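## Task

Knob box: make every knob in row C point the same way as its counterpart in row A, where row A is the row closest to the socket side. All knobs not in row C must finish on the marks they point at now. At the end release the knobs and move the robot away; the result must hold without the robot. The robot must not topple or be left leaning.

## Robot and tools

ROBOT. A wheeled base (differential drive, no sideways motion) carries a lifting column with a head and two 6-joint arms, each ending in a two-finger gripper. Shoulder height S = 0.90 m + column_m. Folded, the robot is 0.73 m long, 0.62 m wide, and its front sits 0.40 m ahead of the column.

FRAMES. Base frame: origin on the floor under the column, between the drive wheels; x forward, y left, z up. left_hand and right_hand are reported in this frame as the point where the fingers meet (tips reach 8 mm further); the hand z axis is the finger direction, y runs along the opening. Odometry frame is the base frame as it was at scene start; heading is positive to the left, range -3.142 to 3.142.

execute_actions. Arguments: actions (a list holding one action, or empty to just read state and images) and cameras (list of names from cam_head_left, cam_head_right, cam_left_wrist, cam_right_wrist, nav_camera, all; omitted or null means all, [] means none). An action may contain:
- base: exactly one of translate_m (relative drive, metres, -3 to 3, forward positive) or rotate_rad (relative turn on the spot, radians, -3.2 to 3.2, left/counter-clockwise positive). Both are offsets from where the base last measured itself.
- joints: a single dict keyed by joint name covering both arms, head and column; every value is an absolute target. column_m 0 to 0.8 m; head_tilt_rad -0.61 to 1.308 (positive tilts down); for each side X in left/right: X_joint1_rad -2.879 to 2.879, X_joint2_rad 0 to 3.141, X_joint3_rad 0 to 3.019, X_joint4_rad -1.692 to 1.57, X_joint5_rad -1.57 to 1.57 (hand swings to robot's right when positive), X_joint6_rad -2.094 to 2.094 (hand roll, clockwise seen from behind when positive), X_gripper_m 0 (closed) to 0.093 m fingertip gap.
- speeds: optional caps for translate_m (0.05 to 0.8 m/s) and rotate_rad (0.1 to 1 rad/s); arms are not slowed by this.
All motions in an action start together. Unknown keys or out-of-range numbers reject the whole call. A base move needing over 8.667 s is rejected; no action runs past 15 s. Omitted joints may keep pushing toward older targets.

ARM GEOMETRY. With joint1 at -1.57 (left) or 1.57 (right) and joints 5, 6 at 0, the arm lies in a vertical plane pointing ahead, 0.23 m beside the column. Let a = j2 - 0.35, b = 1.05 + j2 - j3, c = b - j4 (c = 1.57 means fingers straight down). Hand is about 0.12 + 0.39 sin a + 0.38 cos b + 0.25 cos c m ahead and S + 0.39 cos a - 0.38 sin b - 0.25 sin c m up. Real hands tend to sit up to 5 cm lower and nearer the column; trust the reported hand positions. Reach is roughly 1 m from the shoulder. Small changes (under ~0.03 rad, 0.08 for joints 2 and 3) may not move a joint at all. For gentle contact, step about 0.05 rad per call from your last target.

GRIPPER. Fingers are 7 cm long; the gripper body is 10 cm wide, 7 cm thick. To grip (e.g. a knob), command an opening smaller than the object; off_target is then normal. A reported opening staying 0.002 m or more above the target means something is held.

RESULTS. Each result gives joint_positions, hand poses, base_odometry, turned_by_wheels vs turned_by_imu (a mismatch over ~4% and at least 0.05 rad signals a collision or slip), base_tilt in degrees, motor_effort for the wheels (peak in brackets), joint torques, motor temperatures, and camera images in the order on the pictures line. base_status/joint_status per motion: done, off_target (stopped short, may still push), contact_stop (column or base hit something; it then holds in place), time_out, or not_followed after a 'joint command not followed' line (safety check near the other arm or the body; back the offending joints off by 0.05 rad or more). on_its_own reports uncommanded behaviour. If any call reports a stop, later calls in that reply are skipped.

OTHER TOOLS. wait(seconds 0 to 10) lets time pass and returns state and images. zoom_image(camera, region [x0,y0,x1,y1] in pixels, at most 504x504) magnifies the latest picture of that camera. read_manual(section "licences") only returns licence text. finished_scene(scene 1 or 2) ends that scene irreversibly and reports success.

CAMERAS. Head cameras look forward, tilted down by about head_tilt_rad; straight ahead may be offset up to 0.3 rad from image centre. Wrist cameras (fisheye, 616x616) look along the fingers; closed fingertips are at image centre. nav_camera sits at the base front, 0.23 m up, looking forward.

CAUTIONS. Avoid arms striking or pressing on each other; a hard press ends the run. A blocked arm keeps pushing and heats motors (faults at 100 °C make the arm drop); relieve it by resending its reported joint positions as targets. A stalled base reports contact_stop: back off 0.05 m before turning. Pushing the base hard for ~3 s cuts the wheel motors for 2 s. Tables between 0.30 m and S-0.26 m high can pass over the base housing and hit the column. The column stops going down on contact. Keep the robot upright; avoid slams, drops and forceful shoves.

Each tool is called after ">>>" in YAML: its name, and indented under it one key for each argument.

## Session

>>> execute_actions:
  actions: []

Scene clock: 0.00 s.
Joint torques (N m, as the arm reports them, + toward a larger angle): no reading
Motor temperatures (°C, as the motors report them): left_arm=[34 35 34 35 34 35] | right_arm=[33 35 33 34 34 33]
base_odometry: x=+0.000 y=+0.000 heading=+0.000 (m, m, rad; odometry frame)
turned_by_wheels: +0.000 (rad since the last result)
turned_by_imu: +0.000 (rad since the last result)
base_tilt: forward=-0.4 right=-0.1 (deg)
base_status: not commanded
joint_positions: column_m=+0.554 head_tilt_rad=+0.867 left_joint1_rad=-1.575 left_joint2_rad=+0.897 left_joint3_rad=+0.406 left_joint4_rad=-0.983 left_joint5_rad=-0.014 left_joint6_rad=+0.075 left_gripper_m=+0.095 right_joint1_rad=+1.572 right_joint2_rad=+0.874 right_joint3_rad=+0.377 right_joint4_rad=-0.954 right_joint5_rad=+0.055 right_joint6_rad=-0.100 right_gripper_m=+0.095
joint_status: not commanded
wheel_motors_off: 0
motor_effort: left_wheel=+0 right_wheel=+2 (%)
left_hand: x=+0.1375 y=+0.2261 z=+1.2593 quat_wxyz=(+0.458, -0.038, -0.888, +0.012) (m; base frame)
right_hand: x=+0.1314 y=-0.2348 z=+1.2593 quat_wxyz=(+0.448, +0.057, -0.892, +0.002) (m; base frame)
pictures: cam_head_left, cam_head_right, cam_left_wrist, cam_right_wrist, nav_camera
Images, in order (width x height): cam_head_left 504x504, cam_head_right 504x504, cam_left_wrist 616x616, cam_right_wrist 616x616, nav_camera 504x504.

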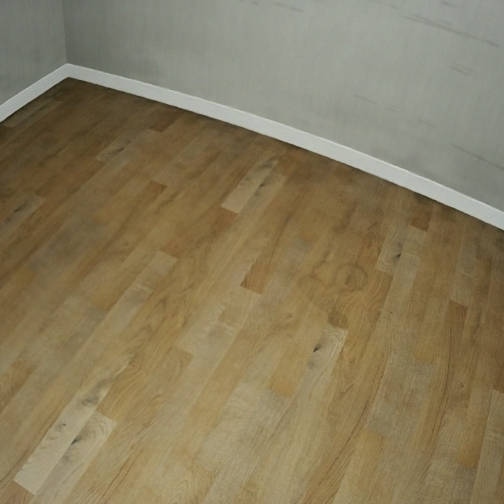

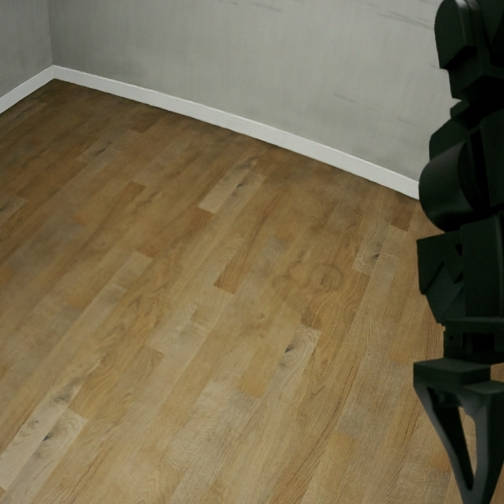

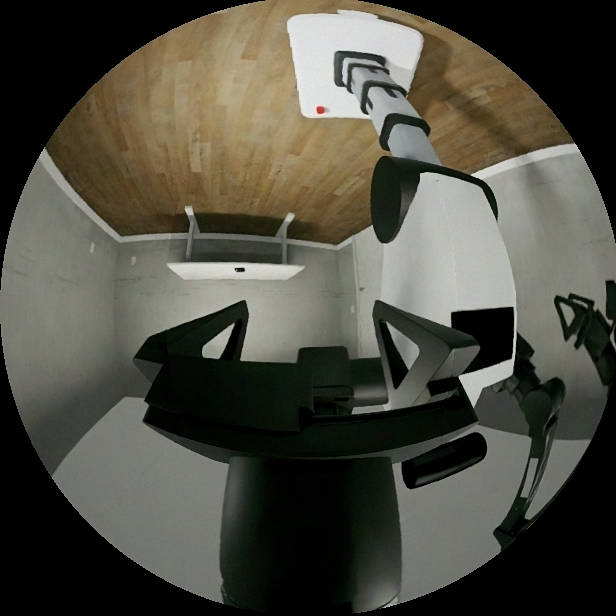

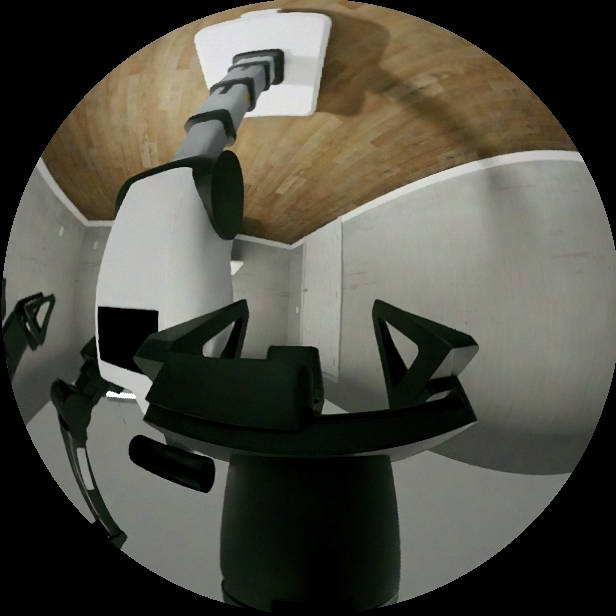

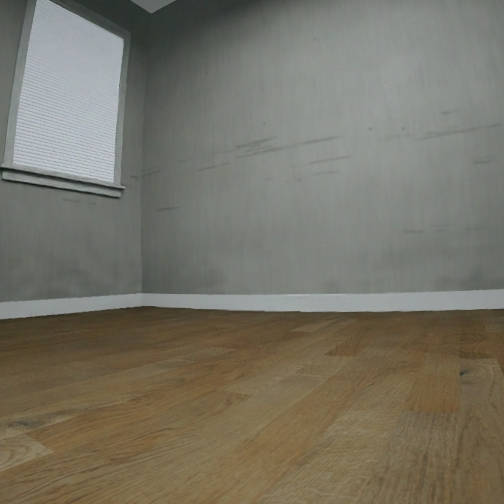

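Table is behind, left.

>>> execute_actions:
  actions:
    - {"base":{"rotate_rad":2.65},"joints":{"head_tilt_rad":0.4}}
  cameras: ["cam_head_left","nav_camera"]

Scene clock: 4.03 s.
Joint torques (N m, as the arm reports them, + toward a larger angle): left_arm=[ 1.5  -7.64 -1.16 -1.51 -0.09  0.1 ] | right_arm=[ 0.88 -4.75 -1.17 -1.07 -0.01  0.1 ]
Motor temperatures (°C, as the motors report them): left_arm=[34 35 34 35 34 35] | right_arm=[33 36 33 34 34 33]
base_odometry: x=+0.000 y=+0.000 heading=+2.649 (m, m, rad; odometry frame)
turned_by_wheels: +2.649 (rad since the last result)
turned_by_imu: +2.648 (rad since the last result)
base_tilt: forward=-0.1 right=-0.1 (deg)
base_status: done
joint_positions: column_m=+0.554 head_tilt_rad=+0.419 left_joint1_rad=-1.575 left_joint2_rad=+0.897 left_joint3_rad=+0.406 left_joint4_rad=-0.983 left_joint5_rad=-0.014 left_joint6_rad=+0.075 left_gripper_m=+0.095 right_joint1_rad=+1.572 right_joint2_rad=+0.874 right_joint3_rad=+0.377 right_joint4_rad=-0.954 right_joint5_rad=+0.055 right_joint6_rad=-0.100 right_gripper_m=+0.095
joint_status: all done
wheel_motors_off: 0
motor_effort: left_wheel=-2(31) right_wheel=+3(40) (%)
left_hand: x=+0.1375 y=+0.2261 z=+1.2593 quat_wxyz=(+0.458, -0.038, -0.888, +0.012) (m; base frame)
right_hand: x=+0.1314 y=-0.2348 z=+1.2593 quat_wxyz=(+0.448, +0.057, -0.892, +0.002) (m; base frame)
pictures: cam_head_left, nav_camera
camera_calibration (this result's frames):
cam_head_left: T_world_to_cam=[[-0.116165, -0.991722, 0.0547069, -0.0193859], [-0.352931, -0.0102702, -0.935593, 1.43987], [0.92841, -0.127991, -0.348817, 0.416848], [0, 0, 0, 1]] pos_world=[0.118916, 0.048915, 1.49359]
Images, in order (width x height): cam_head_left 504x504, nav_camera 504x504.

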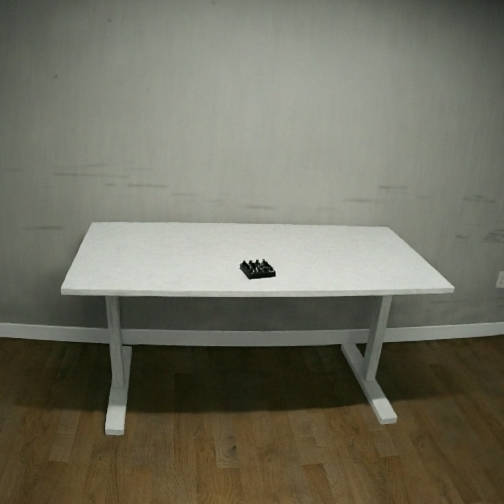

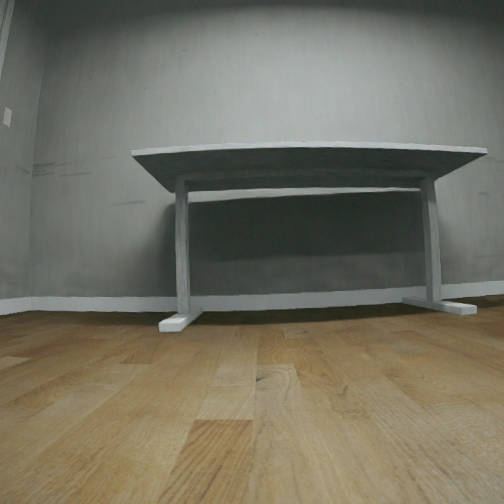

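>>> execute_actions:
  actions:
    - {"base":{"translate_m":1.35},"joints":{"head_tilt_rad":1.0,"column_m":0.4,"right_joint2_rad":0.95,"right_joint3_rad":1.3,"right_joint4_rad":-0.87,"right_joint5_rad":0,"right_joint6_rad":0}}
  cameras: ["cam_head_left","cam_head_right","cam_right_wrist"]

Scene clock: 8.10 s.
Joint torques (N m, as the arm reports them, + toward a larger angle): left_arm=[ 1.43 -7.61 -1.1  -1.57 -0.09  0.11] | right_arm=[ -0.04 -14.42   7.99   0.67  -0.08   0.12]
Motor temperatures (°C, as the motors report them): left_arm=[34 36 34 35 34 35] | right_arm=[33 36 34 34 34 33]
base_odometry: x=-1.190 y=+0.638 heading=+2.650 (m, m, rad; odometry frame)
turned_by_wheels: +0.000 (rad since the last result)
turned_by_imu: +0.005 (rad since the last result)
base_tilt: forward=-0.2 right=-0.2 (deg)
base_status: done
joint_positions: column_m=+0.400 head_tilt_rad=+1.000 left_joint1_rad=-1.575 left_joint2_rad=+0.897 left_joint3_rad=+0.405 left_joint4_rad=-0.983 left_joint5_rad=-0.014 left_joint6_rad=+0.075 left_gripper_m=+0.095 right_joint1_rad=+1.572 right_joint2_rad=+0.953 right_joint3_rad=+1.264 right_joint4_rad=-0.878 right_joint5_rad=+0.002 right_joint6_rad=-0.010 right_gripper_m=+0.095
joint_status: all done
wheel_motors_off: 0
motor_effort: left_wheel=+0(43) right_wheel=+0(60) (%)
left_hand: x=+0.1374 y=+0.2261 z=+1.1057 quat_wxyz=(+0.458, -0.038, -0.888, +0.012) (m; base frame)
right_hand: x=+0.6156 y=-0.2255 z=+1.1162 quat_wxyz=(+0.022, +0.005, -1.000, +0.000) (m; base frame)
pictures: cam_head_left, cam_head_right, cam_right_wrist
camera_calibration (this result's frames):
cam_head_left: T_world_to_cam=[[-0.0670128, -0.991722, 0.109528, -0.089423], [-0.808877, -0.0102702, -0.587888, 0.836995], [0.584146, -0.127991, -0.801493, 1.0079], [0, 0, 0, 1]] pos_world=[0.082274, 0.048915, 1.30968]
cam_head_right: T_world_to_cam=[[-0.0451324, -0.992016, 0.117757, -0.202616], [-0.807424, -0.0331876, -0.589038, 0.847867], [0.588243, -0.121665, -0.799479, 1.00504], [0, 0, 0, 1]] pos_world=[0.0842363, -0.050582, 1.32679]
cam_right_wrist: T_world_to_cam=[[-0.00508432, -0.999926, 0.0110353, -0.231241], [-0.786159, 0.0108169, 0.617929, -0.19796], [-0.618003, -0.00553378, -0.786156, 1.37606], [0, 0, 0, 1]] pos_world=[0.693608, -0.221468, 1.20668]
Images, in order (width x height): cam_head_left 504x504, cam_head_right 504x504, cam_right_wrist 616x616.

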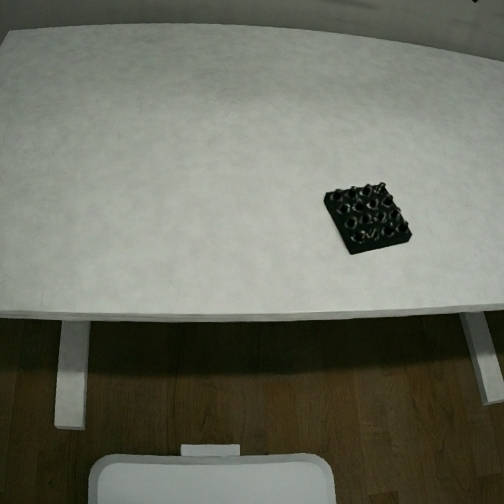

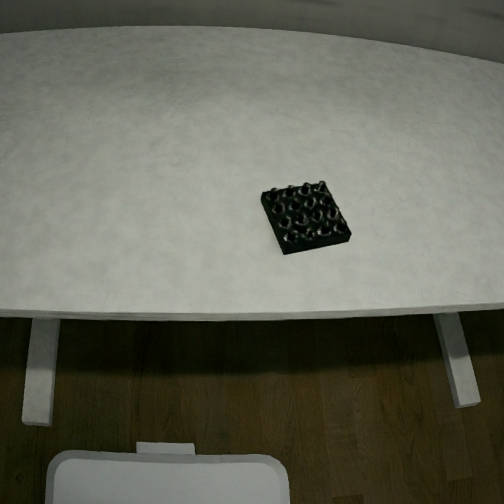

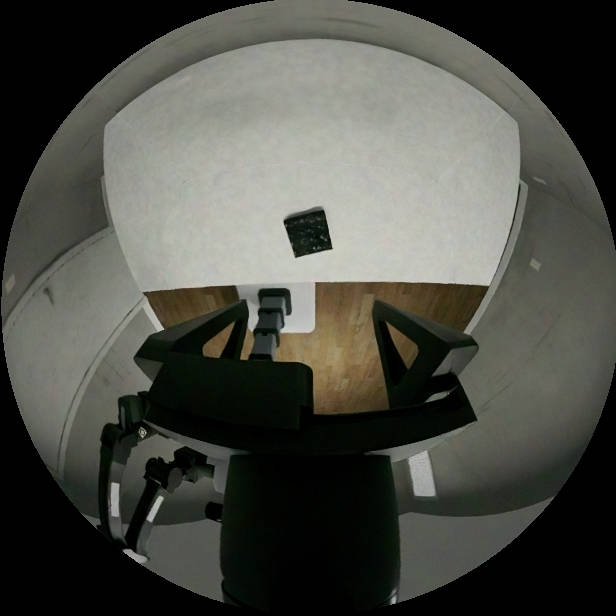

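>>> zoom_image:
  camera: "cam_head_right"
  region: [250,165,360,265]

>>> execute_actions:
  actions:
    - {"base":{"translate_m":-0.06},"joints":{"head_tilt_rad":0.8,"column_m":0.15,"right_gripper_m":0.03}}
  cameras: ["cam_head_left","cam_head_right","cam_right_wrist"]

Region (250, 165, 360, 265) of cam_head_right's 504x504 image, scaled by 4.582, with more detail than that image has; it fills the top 458 rows of this view, and the rest is white.

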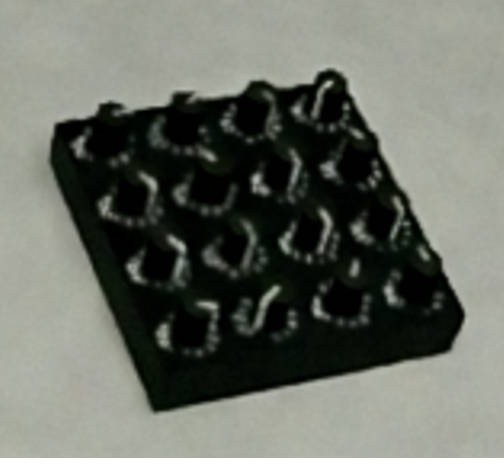

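Scene clock: 14.03 s.
Joint torques (N m, as the arm reports them, + toward a larger angle): left_arm=[ 1.49 -7.62 -0.94 -1.53 -0.1   0.11] | right_arm=[  0.4  -15.44   7.95   0.31  -0.14   0.13]
Motor temperatures (°C, as the motors report them): left_arm=[34 36 34 35 34 35] | right_arm=[33 37 35 34 34 33]
base_odometry: x=-1.137 y=+0.610 heading=+2.649 (m, m, rad; odometry frame)
turned_by_wheels: +0.000 (rad since the last result)
turned_by_imu: +0.002 (rad since the last result)
base_tilt: forward=-0.1 right=-0.1 (deg)
base_status: done
joint_positions: column_m=+0.150 head_tilt_rad=+0.816 left_joint1_rad=-1.575 left_joint2_rad=+0.897 left_joint3_rad=+0.402 left_joint4_rad=-0.983 left_joint5_rad=-0.014 left_joint6_rad=+0.075 left_gripper_m=+0.095 right_joint1_rad=+1.572 right_joint2_rad=+0.953 right_joint3_rad=+1.266 right_joint4_rad=-0.878 right_joint5_rad=+0.002 right_joint6_rad=-0.010 right_gripper_m=+0.030
joint_status: all done
wheel_motors_off: 0
motor_effort: left_wheel=+0(26) right_wheel=+0(37) (%)
left_hand: x=+0.1360 y=+0.2261 z=+0.8562 quat_wxyz=(+0.459, -0.038, -0.888, +0.012) (m; base frame)
right_hand: x=+0.6167 y=-0.2255 z=+0.8669 quat_wxyz=(+0.021, +0.005, -1.000, +0.000) (m; base frame)
pictures: cam_head_left, cam_head_right, cam_right_wrist
camera_calibration (this result's frames):
cam_head_left: T_world_to_cam=[[-0.0859958, -0.991722, 0.0953513, -0.0449844], [-0.687094, -0.0102702, -0.726496, 0.841383], [0.721461, -0.127991, -0.680523, 0.663219], [0, 0, 0, 1]] pos_world=[0.095754, 0.048915, 1.06689]
cam_head_right: T_world_to_cam=[[-0.0659998, -0.992016, 0.107461, -0.160434], [-0.685454, -0.0331876, -0.727359, 0.851633], [0.725119, -0.121665, -0.677791, 0.660069], [0, 0, 0, 1]] pos_world=[0.0945382, -0.050582, 1.08407]
cam_right_wrist: T_world_to_cam=[[-0.00511098, -0.999926, 0.0110228, -0.228456], [-0.787572, 0.0108175, 0.616128, -0.0405155], [-0.616202, -0.00553226, -0.787569, 1.18082], [0, 0, 0, 1]] pos_world=[0.694549, -0.221468, 0.957461]
Images, in order (width x height): cam_head_left 504x504, cam_head_right 504x504, cam_right_wrist 616x616.

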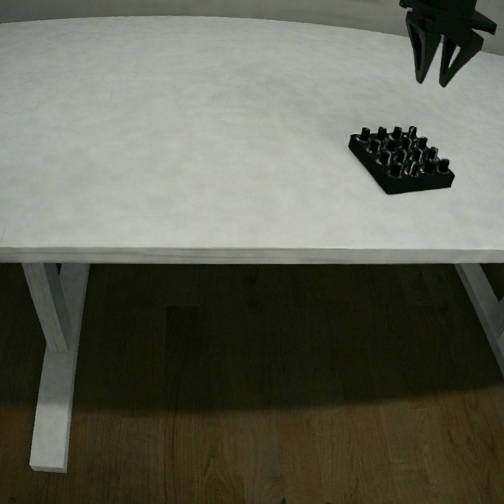

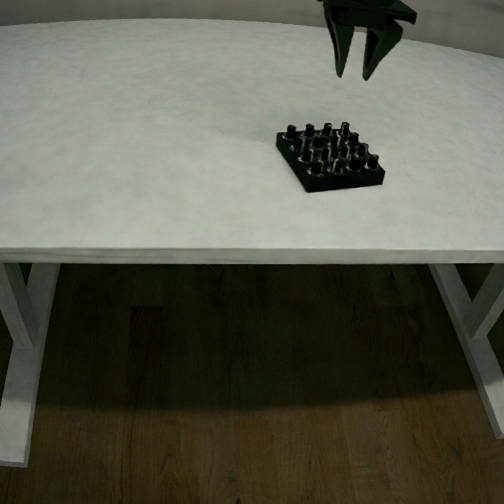

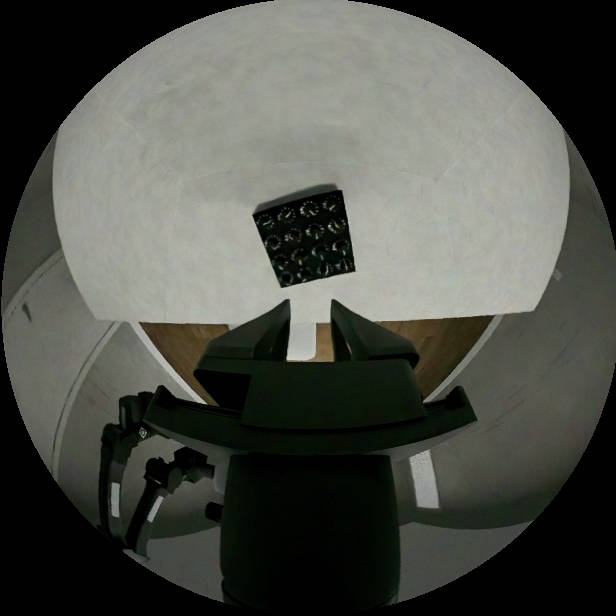

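>>> zoom_image:
  camera: "cam_right_wrist"
  region: [240,175,370,295]

>>> zoom_image:
  camera: "cam_head_right"
  region: [265,110,395,200]

Region (240, 175, 370, 295) of cam_right_wrist's 616x616 image, scaled by 3.877, with more detail than that image has; it fills the top 465 rows of this view, and the rest is white.

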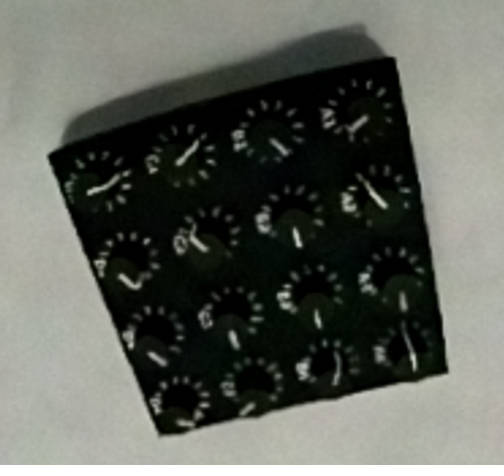

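Region (265, 110, 395, 200) of cam_head_right's 504x504 image, scaled by 3.877, with more detail than that image has; it fills the top 349 rows of this view, and the rest is white.

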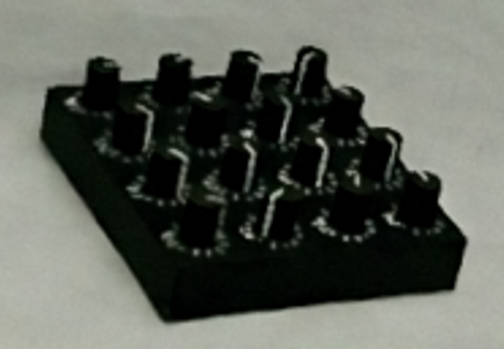

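>>> execute_actions:
  actions:
    - {"base":{"translate_m":-0.06},"joints":{"head_tilt_rad":0.6,"column_m":0.08,"right_gripper_m":0.022}}
  cameras: ["cam_head_right","cam_right_wrist"]

>>> zoom_image:
  camera: "cam_right_wrist"
  region: [210,110,400,300]

Scene clock: 15.80 s.
Joint torques (N m, as the arm reports them, + toward a larger angle): left_arm=[ 1.56 -7.51 -0.88 -1.55 -0.09  0.1 ] | right_arm=[  0.27 -14.73   7.94   0.3   -0.12   0.09]
Motor temperatures (°C, as the motors report them): left_arm=[34 36 34 35 34 35] | right_arm=[33 37 35 34 34 33]
base_odometry: x=-1.084 y=+0.581 heading=+2.649 (m, m, rad; odometry frame)
turned_by_wheels: -0.001 (rad since the last result)
turned_by_imu: +0.000 (rad since the last result)
base_tilt: forward=-0.3 right=-0.1 (deg)
base_status: done
joint_positions: column_m=+0.080 head_tilt_rad=+0.617 left_joint1_rad=-1.575 left_joint2_rad=+0.897 left_joint3_rad=+0.402 left_joint4_rad=-0.983 left_joint5_rad=-0.014 left_joint6_rad=+0.075 left_gripper_m=+0.095 right_joint1_rad=+1.572 right_joint2_rad=+0.953 right_joint3_rad=+1.267 right_joint4_rad=-0.878 right_joint5_rad=+0.002 right_joint6_rad=-0.010 right_gripper_m=+0.022
joint_status: all done
wheel_motors_off: 0
motor_effort: left_wheel=-1(28) right_wheel=+2(36) (%)
left_hand: x=+0.1358 y=+0.2261 z=+0.7863 quat_wxyz=(+0.459, -0.038, -0.888, +0.012) (m; base frame)
right_hand: x=+0.6173 y=-0.2255 z=+0.7972 quat_wxyz=(+0.020, +0.005, -1.000, +0.000) (m; base frame)
pictures: cam_head_right, cam_right_wrist
camera_calibration (this result's frames):
cam_head_right: T_world_to_cam=[[-0.0858646, -0.992016, 0.0923635, -0.135826], [-0.528837, -0.0331876, -0.848074, 0.921589], [0.844369, -0.121665, -0.521766, 0.440347], [0, 0, 0, 1]] pos_world=[0.103893, -0.050582, 1.02388]
cam_right_wrist: T_world_to_cam=[[-0.0051243, -0.999926, 0.0110166, -0.227672], [-0.788276, 0.0108179, 0.615226, 0.00401257], [-0.6153, -0.0055315, -0.788274, 1.12632], [0, 0, 0, 1]] pos_world=[0.695019, -0.221468, 0.887885]
Images, in order (width x height): cam_head_right 504x504, cam_right_wrist 616x616.

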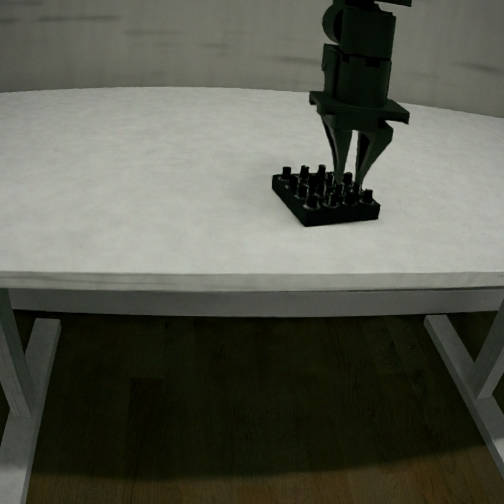

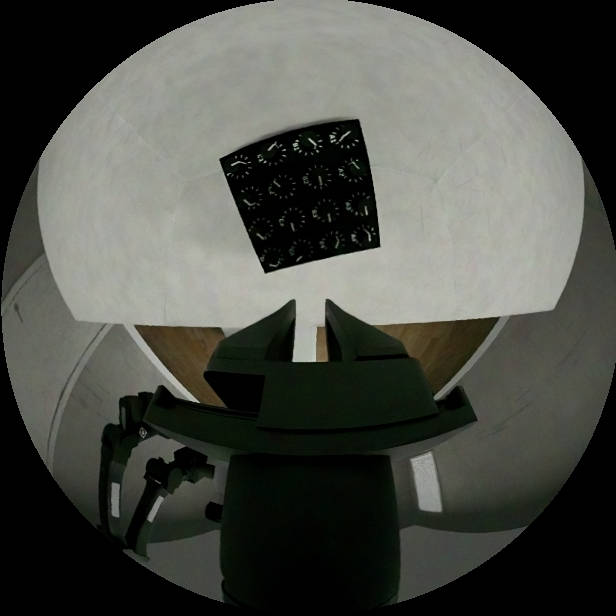

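Region (210, 110, 400, 300) of cam_right_wrist's 616x616 image, scaled by 2.653, with more detail than that image has.

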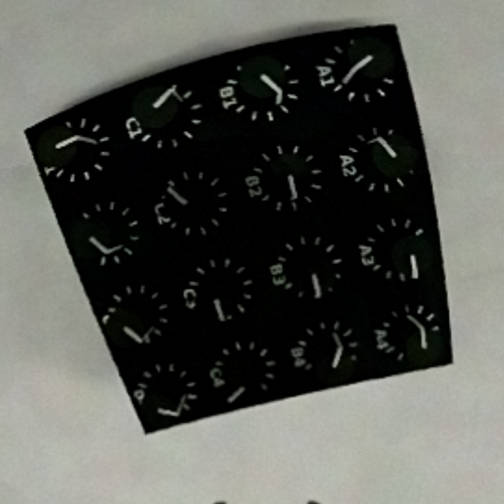

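>>> execute_actions:
  actions:
    - {"base":{"rotate_rad":0.012},"joints":{"column_m":0.065,"right_joint4_rad":-0.82}}
  cameras: []

>>> execute_actions:
  actions:
    - {"base":{"translate_m":0.012}}
  cameras: ["cam_head_right","cam_right_wrist"]

>>> zoom_image:
  camera: "cam_right_wrist"
  region: [210,130,410,330]

>>> zoom_image:
  camera: "cam_head_right"
  region: [260,120,400,240]

Scene clock: 17.03 s.
Joint torques (N m, as the arm reports them, + toward a larger angle): left_arm=[ 1.44 -7.6  -0.91 -1.53 -0.09  0.11] | right_arm=[  0.82 -15.14   7.91   0.54  -0.1    0.17]
Motor temperatures (°C, as the motors report them): left_arm=[34 36 34 35 34 35] | right_arm=[33 37 36 34 34 33]
base_odometry: x=-1.084 y=+0.581 heading=+2.659 (m, m, rad; odometry frame)
turned_by_wheels: +0.010 (rad since the last result)
turned_by_imu: +0.010 (rad since the last result)
base_tilt: forward=-0.1 right=-0.4 (deg)
base_status: done
joint_positions: column_m=+0.065 head_tilt_rad=+0.617 left_joint1_rad=-1.575 left_joint2_rad=+0.897 left_joint3_rad=+0.402 left_joint4_rad=-0.983 left_joint5_rad=-0.014 left_joint6_rad=+0.075 left_gripper_m=+0.095 right_joint1_rad=+1.572 right_joint2_rad=+0.953 right_joint3_rad=+1.267 right_joint4_rad=-0.831 right_joint5_rad=+0.001 right_joint6_rad=-0.010 right_gripper_m=+0.022
joint_status: all done
wheel_motors_off: 0
motor_effort: left_wheel=-2(39) right_wheel=+1(53) (%)
left_hand: x=+0.1358 y=+0.2261 z=+0.7713 quat_wxyz=(+0.459, -0.038, -0.888, +0.012) (m; base frame)
right_hand: x=+0.6288 y=-0.2251 z=+0.7820 quat_wxyz=(-0.003, +0.005, -1.000, +0.000) (m; base frame)
pictures: none
No camera images: the call's "cameras" was empty. Leave "cameras" out to get every camera's image.

Scene clock: 17.80 s.
Joint torques (N m, as the arm reports them, + toward a larger angle): left_arm=[ 1.5  -7.65 -1.11 -1.53 -0.1   0.11] | right_arm=[  0.56 -14.68   7.63   0.76  -0.07   0.15]
Motor temperatures (°C, as the motors report them): left_arm=[34 36 34 35 34 35] | right_arm=[33 37 36 34 34 33]
base_odometry: x=-1.095 y=+0.587 heading=+2.660 (m, m, rad; odometry frame)
turned_by_wheels: +0.001 (rad since the last result)
turned_by_imu: +0.001 (rad since the last result)
base_tilt: forward=-0.2 right=-0.3 (deg)
base_status: done
joint_positions: column_m=+0.065 head_tilt_rad=+0.617 left_joint1_rad=-1.575 left_joint2_rad=+0.897 left_joint3_rad=+0.405 left_joint4_rad=-0.983 left_joint5_rad=-0.014 left_joint6_rad=+0.075 left_gripper_m=+0.095 right_joint1_rad=+1.572 right_joint2_rad=+0.953 right_joint3_rad=+1.269 right_joint4_rad=-0.830 right_joint5_rad=+0.001 right_joint6_rad=-0.010 right_gripper_m=+0.022
joint_status: not commanded
wheel_motors_off: 0
motor_effort: left_wheel=+1(27) right_wheel=-1(44) (%)
left_hand: x=+0.1374 y=+0.2261 z=+0.7707 quat_wxyz=(+0.458, -0.038, -0.888, +0.012) (m; base frame)
right_hand: x=+0.6299 y=-0.2251 z=+0.7824 quat_wxyz=(-0.005, +0.005, -1.000, +0.000) (m; base frame)
pictures: cam_head_right, cam_right_wrist
camera_calibration (this result's frames):
cam_head_right: T_world_to_cam=[[-0.0859235, -0.992016, 0.0923087, -0.134379], [-0.528296, -0.0331876, -0.848411, 0.909185], [0.844701, -0.121665, -0.521227, 0.431931], [0, 0, 0, 1]] pos_world=[0.10392, -0.050582, 1.0089]
cam_right_wrist: T_world_to_cam=[[-0.00549266, -0.999942, 0.00925587, -0.225472], [-0.817806, 0.00981842, 0.57541, 0.0725428], [-0.575467, -0.00440898, -0.817813, 1.12069], [0, 0, 0, 1]] pos_world=[0.703008, -0.22123, 0.876859]
Images, in order (width x height): cam_head_right 504x504, cam_right_wrist 616x616.

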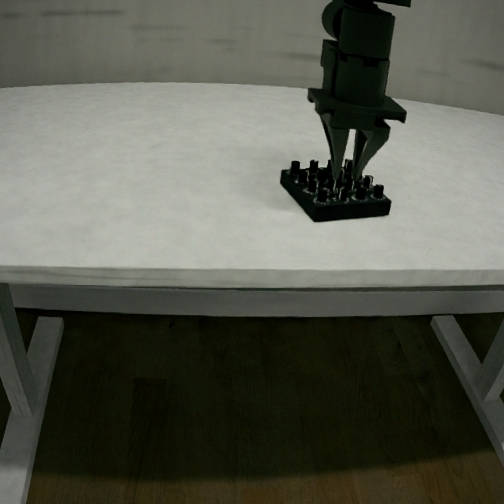

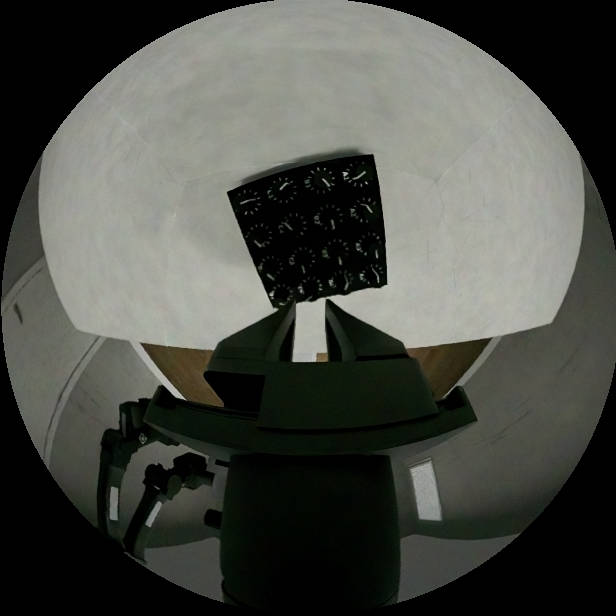

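Region (210, 130, 410, 330) of cam_right_wrist's 616x616 image, scaled by 2.520, with more detail than that image has.

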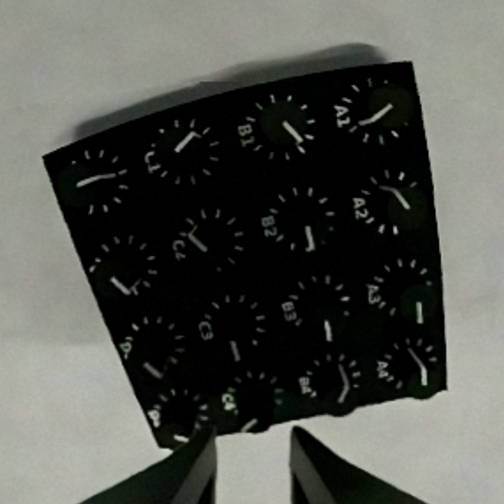

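Region (260, 120, 400, 240) of cam_head_right's 504x504 image, scaled by 3.600, with more detail than that image has; it fills the top 432 rows of this view, and the rest is white.

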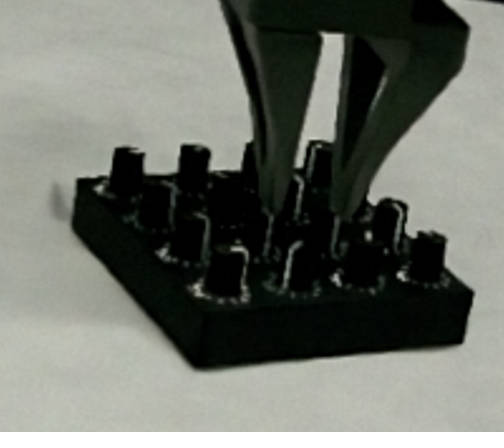

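>>> execute_actions:
  actions:
    - {"joints":{"right_joint6_rad":1.57}}
  cameras: ["cam_right_wrist"]

>>> zoom_image:
  camera: "cam_right_wrist"
  region: [210,130,410,330]

Scene clock: 19.63 s.
Joint torques (N m, as the arm reports them, + toward a larger angle): left_arm=[ 1.52 -7.61 -1.12 -1.51 -0.1   0.11] | right_arm=[  0.59 -15.06   7.7    0.57  -0.02   0.14]
Motor temperatures (°C, as the motors report them): left_arm=[34 36 34 35 34 35] | right_arm=[33 37 36 34 34 33]
base_odometry: x=-1.095 y=+0.587 heading=+2.660 (m, m, rad; odometry frame)
turned_by_wheels: +0.000 (rad since the last result)
turned_by_imu: +0.001 (rad since the last result)
base_tilt: forward=-0.1 right=-0.1 (deg)
base_status: not commanded
joint_positions: column_m=+0.065 head_tilt_rad=+0.617 left_joint1_rad=-1.575 left_joint2_rad=+0.897 left_joint3_rad=+0.405 left_joint4_rad=-0.983 left_joint5_rad=-0.014 left_joint6_rad=+0.075 left_gripper_m=+0.095 right_joint1_rad=+1.572 right_joint2_rad=+0.953 right_joint3_rad=+1.269 right_joint4_rad=-0.830 right_joint5_rad=+0.001 right_joint6_rad=+1.559 right_gripper_m=+0.022
joint_status: all done
wheel_motors_off: 0
motor_effort: left_wheel=+0(1) right_wheel=-1(1) (%)
left_hand: x=+0.1374 y=+0.2261 z=+0.7707 quat_wxyz=(+0.458, -0.038, -0.888, +0.012) (m; base frame)
right_hand: x=+0.6299 y=-0.2251 z=+0.7824 quat_wxyz=(-0.003, -0.703, -0.711, -0.004) (m; base frame)
pictures: cam_right_wrist
camera_calibration (this result's frames):
cam_right_wrist: T_world_to_cam=[[-0.999992, 0.00399417, 0.0000396985, 0.63411], [0.00326664, 0.812044, 0.583587, -0.270452], [0.00229871, 0.583583, -0.812051, 0.884614], [0, 0, 0, 1]] pos_world=[0.632955, -0.299158, 0.876158]
Images, in order (width x height): cam_right_wrist 616x616.

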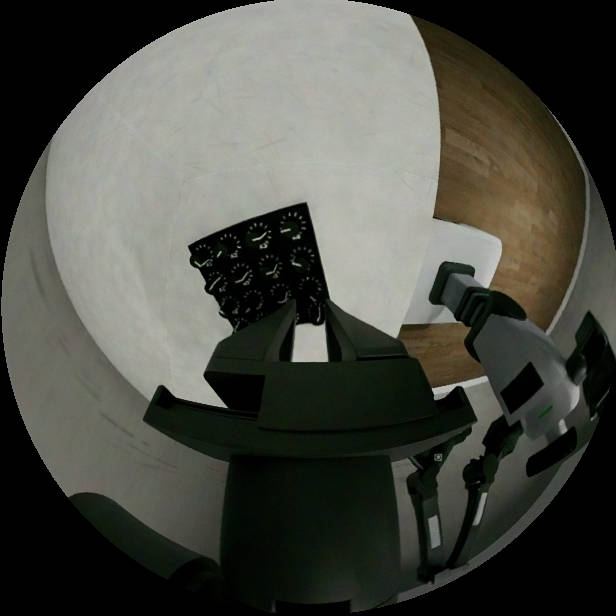

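Region (210, 130, 410, 330) of cam_right_wrist's 616x616 image, scaled by 2.520, with more detail than that image has.

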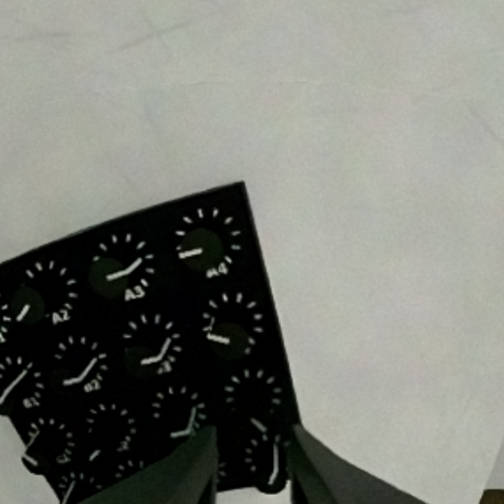

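>>> execute_actions:
  actions:
    - {"joints":{"right_joint6_rad":2.094,"right_gripper_m":0.019}}
  cameras: []

>>> execute_actions:
  actions:
    - {"joints":{"column_m":0.048}}
  cameras: ["cam_right_wrist","cam_head_left"]

>>> zoom_image:
  camera: "cam_right_wrist"
  region: [240,230,380,370]

>>> zoom_image:
  camera: "cam_head_left"
  region: [330,120,470,240]

Scene clock: 20.90 s.
Joint torques (N m, as the arm reports them, + toward a larger angle): left_arm=[ 1.48 -7.53 -1.11 -1.54 -0.1   0.11] | right_arm=[  0.84 -15.41   7.79   0.52   0.01   0.14]
Motor temperatures (°C, as the motors report them): left_arm=[34 36 34 35 34 35] | right_arm=[33 37 36 34 34 33]
base_odometry: x=-1.095 y=+0.587 heading=+2.660 (m, m, rad; odometry frame)
turned_by_wheels: +0.000 (rad since the last result)
turned_by_imu: +0.001 (rad since the last result)
base_tilt: forward=-0.3 right=-0.3 (deg)
base_status: not commanded
joint_positions: column_m=+0.065 head_tilt_rad=+0.617 left_joint1_rad=-1.575 left_joint2_rad=+0.897 left_joint3_rad=+0.405 left_joint4_rad=-0.983 left_joint5_rad=-0.014 left_joint6_rad=+0.075 left_gripper_m=+0.095 right_joint1_rad=+1.572 right_joint2_rad=+0.953 right_joint3_rad=+1.269 right_joint4_rad=-0.830 right_joint5_rad=+0.001 right_joint6_rad=+2.074 right_gripper_m=+0.019
joint_status: all done
joint sent to its limit — the command would take right_joint6_rad past its upper limit, so that joint was sent only as far as its limit.
wheel_motors_off: 0
motor_effort: left_wheel=+1(1) right_wheel=-1(1) (%)
left_hand: x=+0.1374 y=+0.2261 z=+0.7707 quat_wxyz=(+0.458, -0.038, -0.888, +0.012) (m; base frame)
right_hand: x=+0.6299 y=-0.2251 z=+0.7824 quat_wxyz=(-0.002, -0.861, -0.509, -0.004) (m; base frame)
pictures: none
No camera images: the call's "cameras" was empty. Leave "cameras" out to get every camera's image.

Scene clock: 21.70 s.
Joint torques (N m, as the arm reports them, + toward a larger angle): left_arm=[ 1.53 -7.69 -1.13 -1.53 -0.09  0.1 ] | right_arm=[  1.11 -15.52   7.84   0.4    0.07   0.18]
Motor temperatures (°C, as the motors report them): left_arm=[34 36 34 35 34 35] | right_arm=[33 37 36 34 34 33]
base_odometry: x=-1.095 y=+0.587 heading=+2.660 (m, m, rad; odometry frame)
turned_by_wheels: +0.000 (rad since the last result)
turned_by_imu: +0.000 (rad since the last result)
base_tilt: forward=+0.0 right=+0.0 (deg)
base_status: not commanded
joint_positions: column_m=+0.048 head_tilt_rad=+0.617 left_joint1_rad=-1.575 left_joint2_rad=+0.897 left_joint3_rad=+0.405 left_joint4_rad=-0.983 left_joint5_rad=-0.014 left_joint6_rad=+0.075 left_gripper_m=+0.095 right_joint1_rad=+1.572 right_joint2_rad=+0.953 right_joint3_rad=+1.269 right_joint4_rad=-0.830 right_joint5_rad=+0.001 right_joint6_rad=+2.074 right_gripper_m=+0.019
joint_status: all done
wheel_motors_off: 0
motor_effort: left_wheel=+3(2) right_wheel=-2(3) (%)
left_hand: x=+0.1374 y=+0.2261 z=+0.7537 quat_wxyz=(+0.458, -0.038, -0.888, +0.012) (m; base frame)
right_hand: x=+0.6299 y=-0.2251 z=+0.7654 quat_wxyz=(-0.002, -0.861, -0.509, -0.004) (m; base frame)
pictures: cam_head_left, cam_right_wrist
camera_calibration (this result's frames):
cam_head_left: T_world_to_cam=[[-0.103134, -0.991722, 0.0764887, -0.0148986], [-0.530075, -0.0102702, -0.847889, 0.884964], [0.841656, -0.127991, -0.524628, 0.426605], [0, 0, 0, 1]] pos_world=[0.108506, 0.048915, 0.975299]
cam_right_wrist: T_world_to_cam=[[-0.868713, 0.495314, 0.00147361, 0.660913], [0.401615, 0.70263, 0.587381, -0.538971], [0.289902, 0.510857, -0.80931, 0.671193], [0, 0, 0, 1]] pos_world=[0.596022, -0.291546, 0.85881]
Images, in order (width x height): cam_head_left 504x504, cam_right_wrist 616x616.

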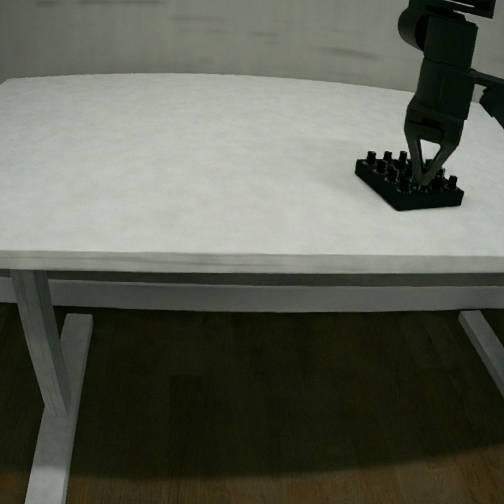

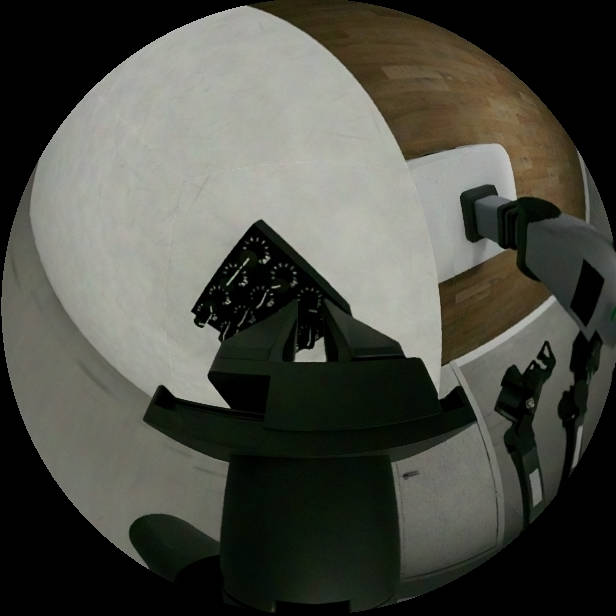

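Region (240, 230, 380, 370) of cam_right_wrist's 616x616 image, scaled by 3.600, with more detail than that image has.

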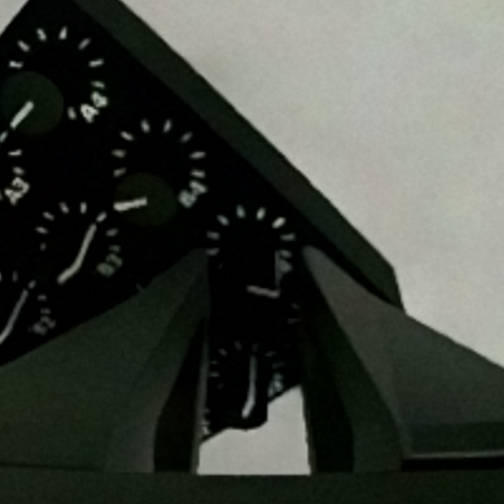

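Region (330, 120, 470, 240) of cam_head_left's 504x504 image, scaled by 3.600, with more detail than that image has; it fills the top 432 rows of this view, and the rest is white.

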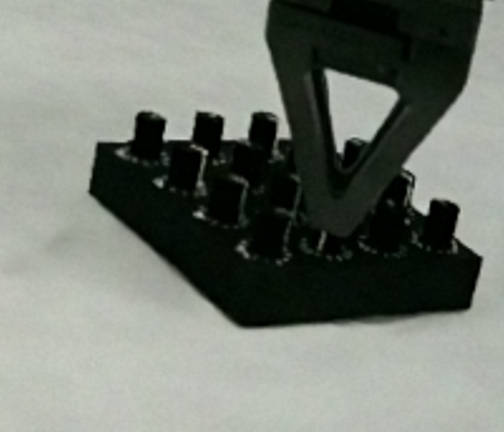

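>>> execute_actions:
  actions:
    - {"joints":{"right_gripper_m":0.006}}
  cameras: []

>>> execute_actions:
  actions:
    - {"joints":{"right_joint6_rad":-2.094}}
  cameras: []

>>> execute_actions:
  actions:
    - {"joints":{"right_gripper_m":0.019}}
  cameras: []

>>> execute_actions:
  actions:
    - {"joints":{"column_m":0.065}}
  cameras: []

>>> execute_actions:
  actions:
    - {"base":{"rotate_rad":0.03},"joints":{"right_joint6_rad":0}}
  cameras: ["cam_right_wrist"]

>>> zoom_image:
  camera: "cam_right_wrist"
  region: [230,130,430,330]

Scene clock: 22.33 s.
Joint torques (N m, as the arm reports them, + toward a larger angle): left_arm=[ 1.59 -7.63 -1.13 -1.55 -0.1   0.11] | right_arm=[  1.65 -14.32   7.89   0.63   0.01   0.22]
Motor temperatures (°C, as the motors report them): left_arm=[34 36 34 35 34 35] | right_arm=[33 38 36 34 34 33]
base_odometry: x=-1.095 y=+0.587 heading=+2.660 (m, m, rad; odometry frame)
turned_by_wheels: +0.000 (rad since the last result)
turned_by_imu: +0.000 (rad since the last result)
base_tilt: forward=-0.2 right=-0.1 (deg)
base_status: not commanded
joint_positions: column_m=+0.048 head_tilt_rad=+0.617 left_joint1_rad=-1.575 left_joint2_rad=+0.897 left_joint3_rad=+0.405 left_joint4_rad=-0.983 left_joint5_rad=-0.014 left_joint6_rad=+0.075 left_gripper_m=+0.095 right_joint1_rad=+1.572 right_joint2_rad=+0.953 right_joint3_rad=+1.269 right_joint4_rad=-0.829 right_joint5_rad=+0.001 right_joint6_rad=+2.074 right_gripper_m=+0.009
joint_status: all done
wheel_motors_off: 0
motor_effort: left_wheel=+4(4) right_wheel=-3(1) (%)
left_hand: x=+0.1374 y=+0.2261 z=+0.7537 quat_wxyz=(+0.458, -0.038, -0.888, +0.012) (m; base frame)
right_hand: x=+0.6300 y=-0.2251 z=+0.7654 quat_wxyz=(-0.002, -0.861, -0.509, -0.004) (m; base frame)
pictures: none
No camera images: the call's "cameras" was empty. Leave "cameras" out to get every camera's image.

Scene clock: 25.00 s.
Joint torques (N m, as the arm reports them, + toward a larger angle): left_arm=[ 1.52 -7.57 -1.13 -1.53 -0.09  0.11] | right_arm=[  0.92 -15.91   7.81   0.53  -0.17   0.  ]
Motor temperatures (°C, as the motors report them): left_arm=[34 36 34 35 34 35] | right_arm=[33 38 36 34 34 33]
base_odometry: x=-1.095 y=+0.587 heading=+2.660 (m, m, rad; odometry frame)
turned_by_wheels: +0.000 (rad since the last result)
turned_by_imu: +0.001 (rad since the last result)
base_tilt: forward=-0.2 right=-0.2 (deg)
base_status: not commanded
joint_positions: column_m=+0.048 head_tilt_rad=+0.617 left_joint1_rad=-1.575 left_joint2_rad=+0.897 left_joint3_rad=+0.405 left_joint4_rad=-0.983 left_joint5_rad=-0.014 left_joint6_rad=+0.075 left_gripper_m=+0.095 right_joint1_rad=+1.572 right_joint2_rad=+0.953 right_joint3_rad=+1.269 right_joint4_rad=-0.829 right_joint5_rad=+0.002 right_joint6_rad=-2.081 right_gripper_m=+0.009
joint_status: all done
wheel_motors_off: 0
motor_effort: left_wheel=+2(3) right_wheel=-2(2) (%)
left_hand: x=+0.1374 y=+0.2261 z=+0.7537 quat_wxyz=(+0.458, -0.038, -0.888, +0.012) (m; base frame)
right_hand: x=+0.6300 y=-0.2253 z=+0.7654 quat_wxyz=(-0.002, +0.863, -0.506, +0.005) (m; base frame)
pictures: none
No camera images: the call's "cameras" was empty. Leave "cameras" out to get every camera's image.

Scene clock: 25.43 s.
Joint torques (N m, as the arm reports them, + toward a larger angle): left_arm=[ 1.55 -7.65 -1.12 -1.54 -0.09  0.11] | right_arm=[  0.32 -15.94   7.73   0.46  -0.26  -0.05]
Motor temperatures (°C, as the motors report them): left_arm=[34 36 34 35 34 35] | right_arm=[33 38 36 34 34 33]
base_odometry: x=-1.095 y=+0.587 heading=+2.660 (m, m, rad; odometry frame)
turned_by_wheels: +0.000 (rad since the last result)
turned_by_imu: +0.000 (rad since the last result)
base_tilt: forward=-0.1 right=-0.1 (deg)
base_status: not commanded
joint_positions: column_m=+0.048 head_tilt_rad=+0.617 left_joint1_rad=-1.575 left_joint2_rad=+0.897 left_joint3_rad=+0.405 left_joint4_rad=-0.983 left_joint5_rad=-0.014 left_joint6_rad=+0.075 left_gripper_m=+0.095 right_joint1_rad=+1.572 right_joint2_rad=+0.953 right_joint3_rad=+1.269 right_joint4_rad=-0.829 right_joint5_rad=+0.002 right_joint6_rad=-2.082 right_gripper_m=+0.019
joint_status: all done
wheel_motors_off: 0
motor_effort: left_wheel=+4(3) right_wheel=-2(3) (%)
left_hand: x=+0.1374 y=+0.2261 z=+0.7537 quat_wxyz=(+0.458, -0.038, -0.888, +0.012) (m; base frame)
right_hand: x=+0.6300 y=-0.2253 z=+0.7654 quat_wxyz=(-0.002, +0.863, -0.505, +0.005) (m; base frame)
pictures: none
No camera images: the call's "cameras" was empty. Leave "cameras" out to get every camera's image.

Scene clock: 26.23 s.
Joint torques (N m, as the arm reports them, + toward a larger angle): left_arm=[ 1.49 -7.6  -1.14 -1.53 -0.09  0.11] | right_arm=[  0.62 -15.08   7.88   0.43  -0.2   -0.01]
Motor temperatures (°C, as the motors report them): left_arm=[34 36 34 35 34 35] | right_arm=[33 38 36 34 34 33]
base_odometry: x=-1.095 y=+0.587 heading=+2.660 (m, m, rad; odometry frame)
turned_by_wheels: +0.000 (rad since the last result)
turned_by_imu: +0.000 (rad since the last result)
base_tilt: forward=-0.1 right=-0.2 (deg)
base_status: not commanded
joint_positions: column_m=+0.065 head_tilt_rad=+0.617 left_joint1_rad=-1.575 left_joint2_rad=+0.897 left_joint3_rad=+0.405 left_joint4_rad=-0.983 left_joint5_rad=-0.014 left_joint6_rad=+0.075 left_gripper_m=+0.095 right_joint1_rad=+1.572 right_joint2_rad=+0.953 right_joint3_rad=+1.269 right_joint4_rad=-0.829 right_joint5_rad=+0.002 right_joint6_rad=-2.083 right_gripper_m=+0.019
joint_status: all done
wheel_motors_off: 0
motor_effort: left_wheel=+4(2) right_wheel=-2(2) (%)
left_hand: x=+0.1374 y=+0.2261 z=+0.7706 quat_wxyz=(+0.458, -0.038, -0.888, +0.012) (m; base frame)
right_hand: x=+0.6300 y=-0.2253 z=+0.7823 quat_wxyz=(-0.002, +0.863, -0.505, +0.005) (m; base frame)
pictures: none
No camera images: the call's "cameras" was empty. Leave "cameras" out to get every camera's image.

Scene clock: 28.20 s.
Joint torques (N m, as the arm reports them, + toward a larger angle): left_arm=[ 1.52 -7.55 -1.11 -1.51 -0.1   0.11] | right_arm=[  0.21 -15.14   8.04   0.75  -0.08   0.1 ]
Motor temperatures (°C, as the motors report them): left_arm=[34 36 34 35 34 35] | right_arm=[33 38 37 34 34 33]
base_odometry: x=-1.095 y=+0.587 heading=+2.688 (m, m, rad; odometry frame)
turned_by_wheels: +0.028 (rad since the last result)
turned_by_imu: +0.028 (rad since the last result)
base_tilt: forward=-0.2 right=-0.2 (deg)
base_status: done
joint_positions: column_m=+0.065 head_tilt_rad=+0.617 left_joint1_rad=-1.575 left_joint2_rad=+0.897 left_joint3_rad=+0.405 left_joint4_rad=-0.983 left_joint5_rad=-0.014 left_joint6_rad=+0.075 left_gripper_m=+0.095 right_joint1_rad=+1.572 right_joint2_rad=+0.953 right_joint3_rad=+1.269 right_joint4_rad=-0.829 right_joint5_rad=+0.001 right_joint6_rad=-0.011 right_gripper_m=+0.019
joint_status: all done
wheel_motors_off: 0
motor_effort: left_wheel=+0(40) right_wheel=+1(51) (%)
left_hand: x=+0.1374 y=+0.2261 z=+0.7706 quat_wxyz=(+0.458, -0.038, -0.888, +0.012) (m; base frame)
right_hand: x=+0.6300 y=-0.2251 z=+0.7823 quat_wxyz=(-0.005, +0.006, -1.000, +0.000) (m; base frame)
pictures: cam_right_wrist
camera_calibration (this result's frames):
cam_right_wrist: T_world_to_cam=[[-0.0047375, -0.999942, 0.00964263, -0.226314], [-0.818033, 0.00942139, 0.575094, 0.0729788], [-0.575151, -0.00516349, -0.818031, 1.12046], [0, 0, 0, 1]] pos_world=[0.703062, -0.221203, 0.876785]
Images, in order (width x height): cam_right_wrist 616x616.

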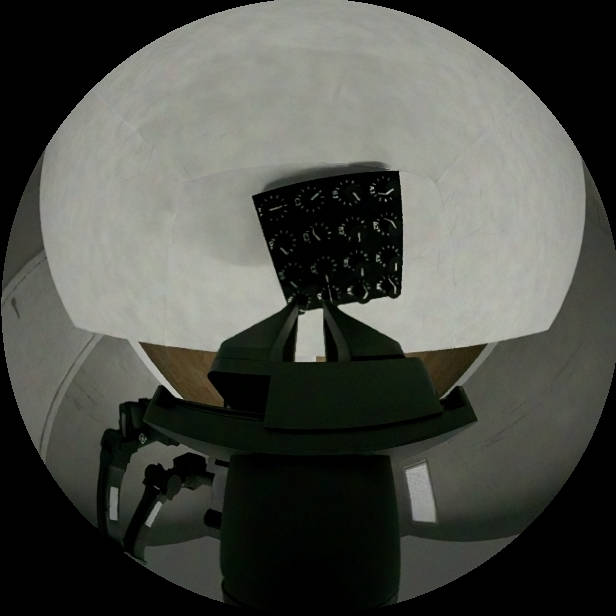

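Region (230, 130, 430, 330) of cam_right_wrist's 616x616 image, scaled by 2.520, with more detail than that image has.

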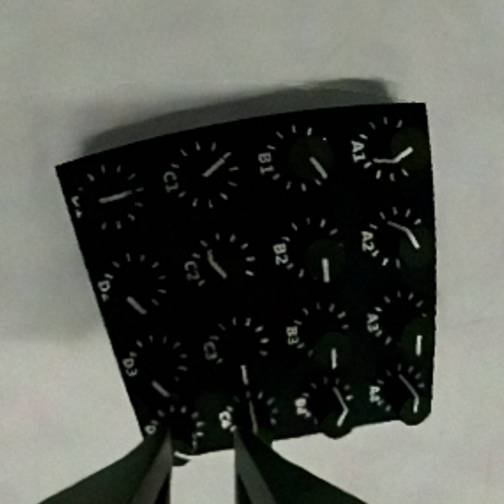

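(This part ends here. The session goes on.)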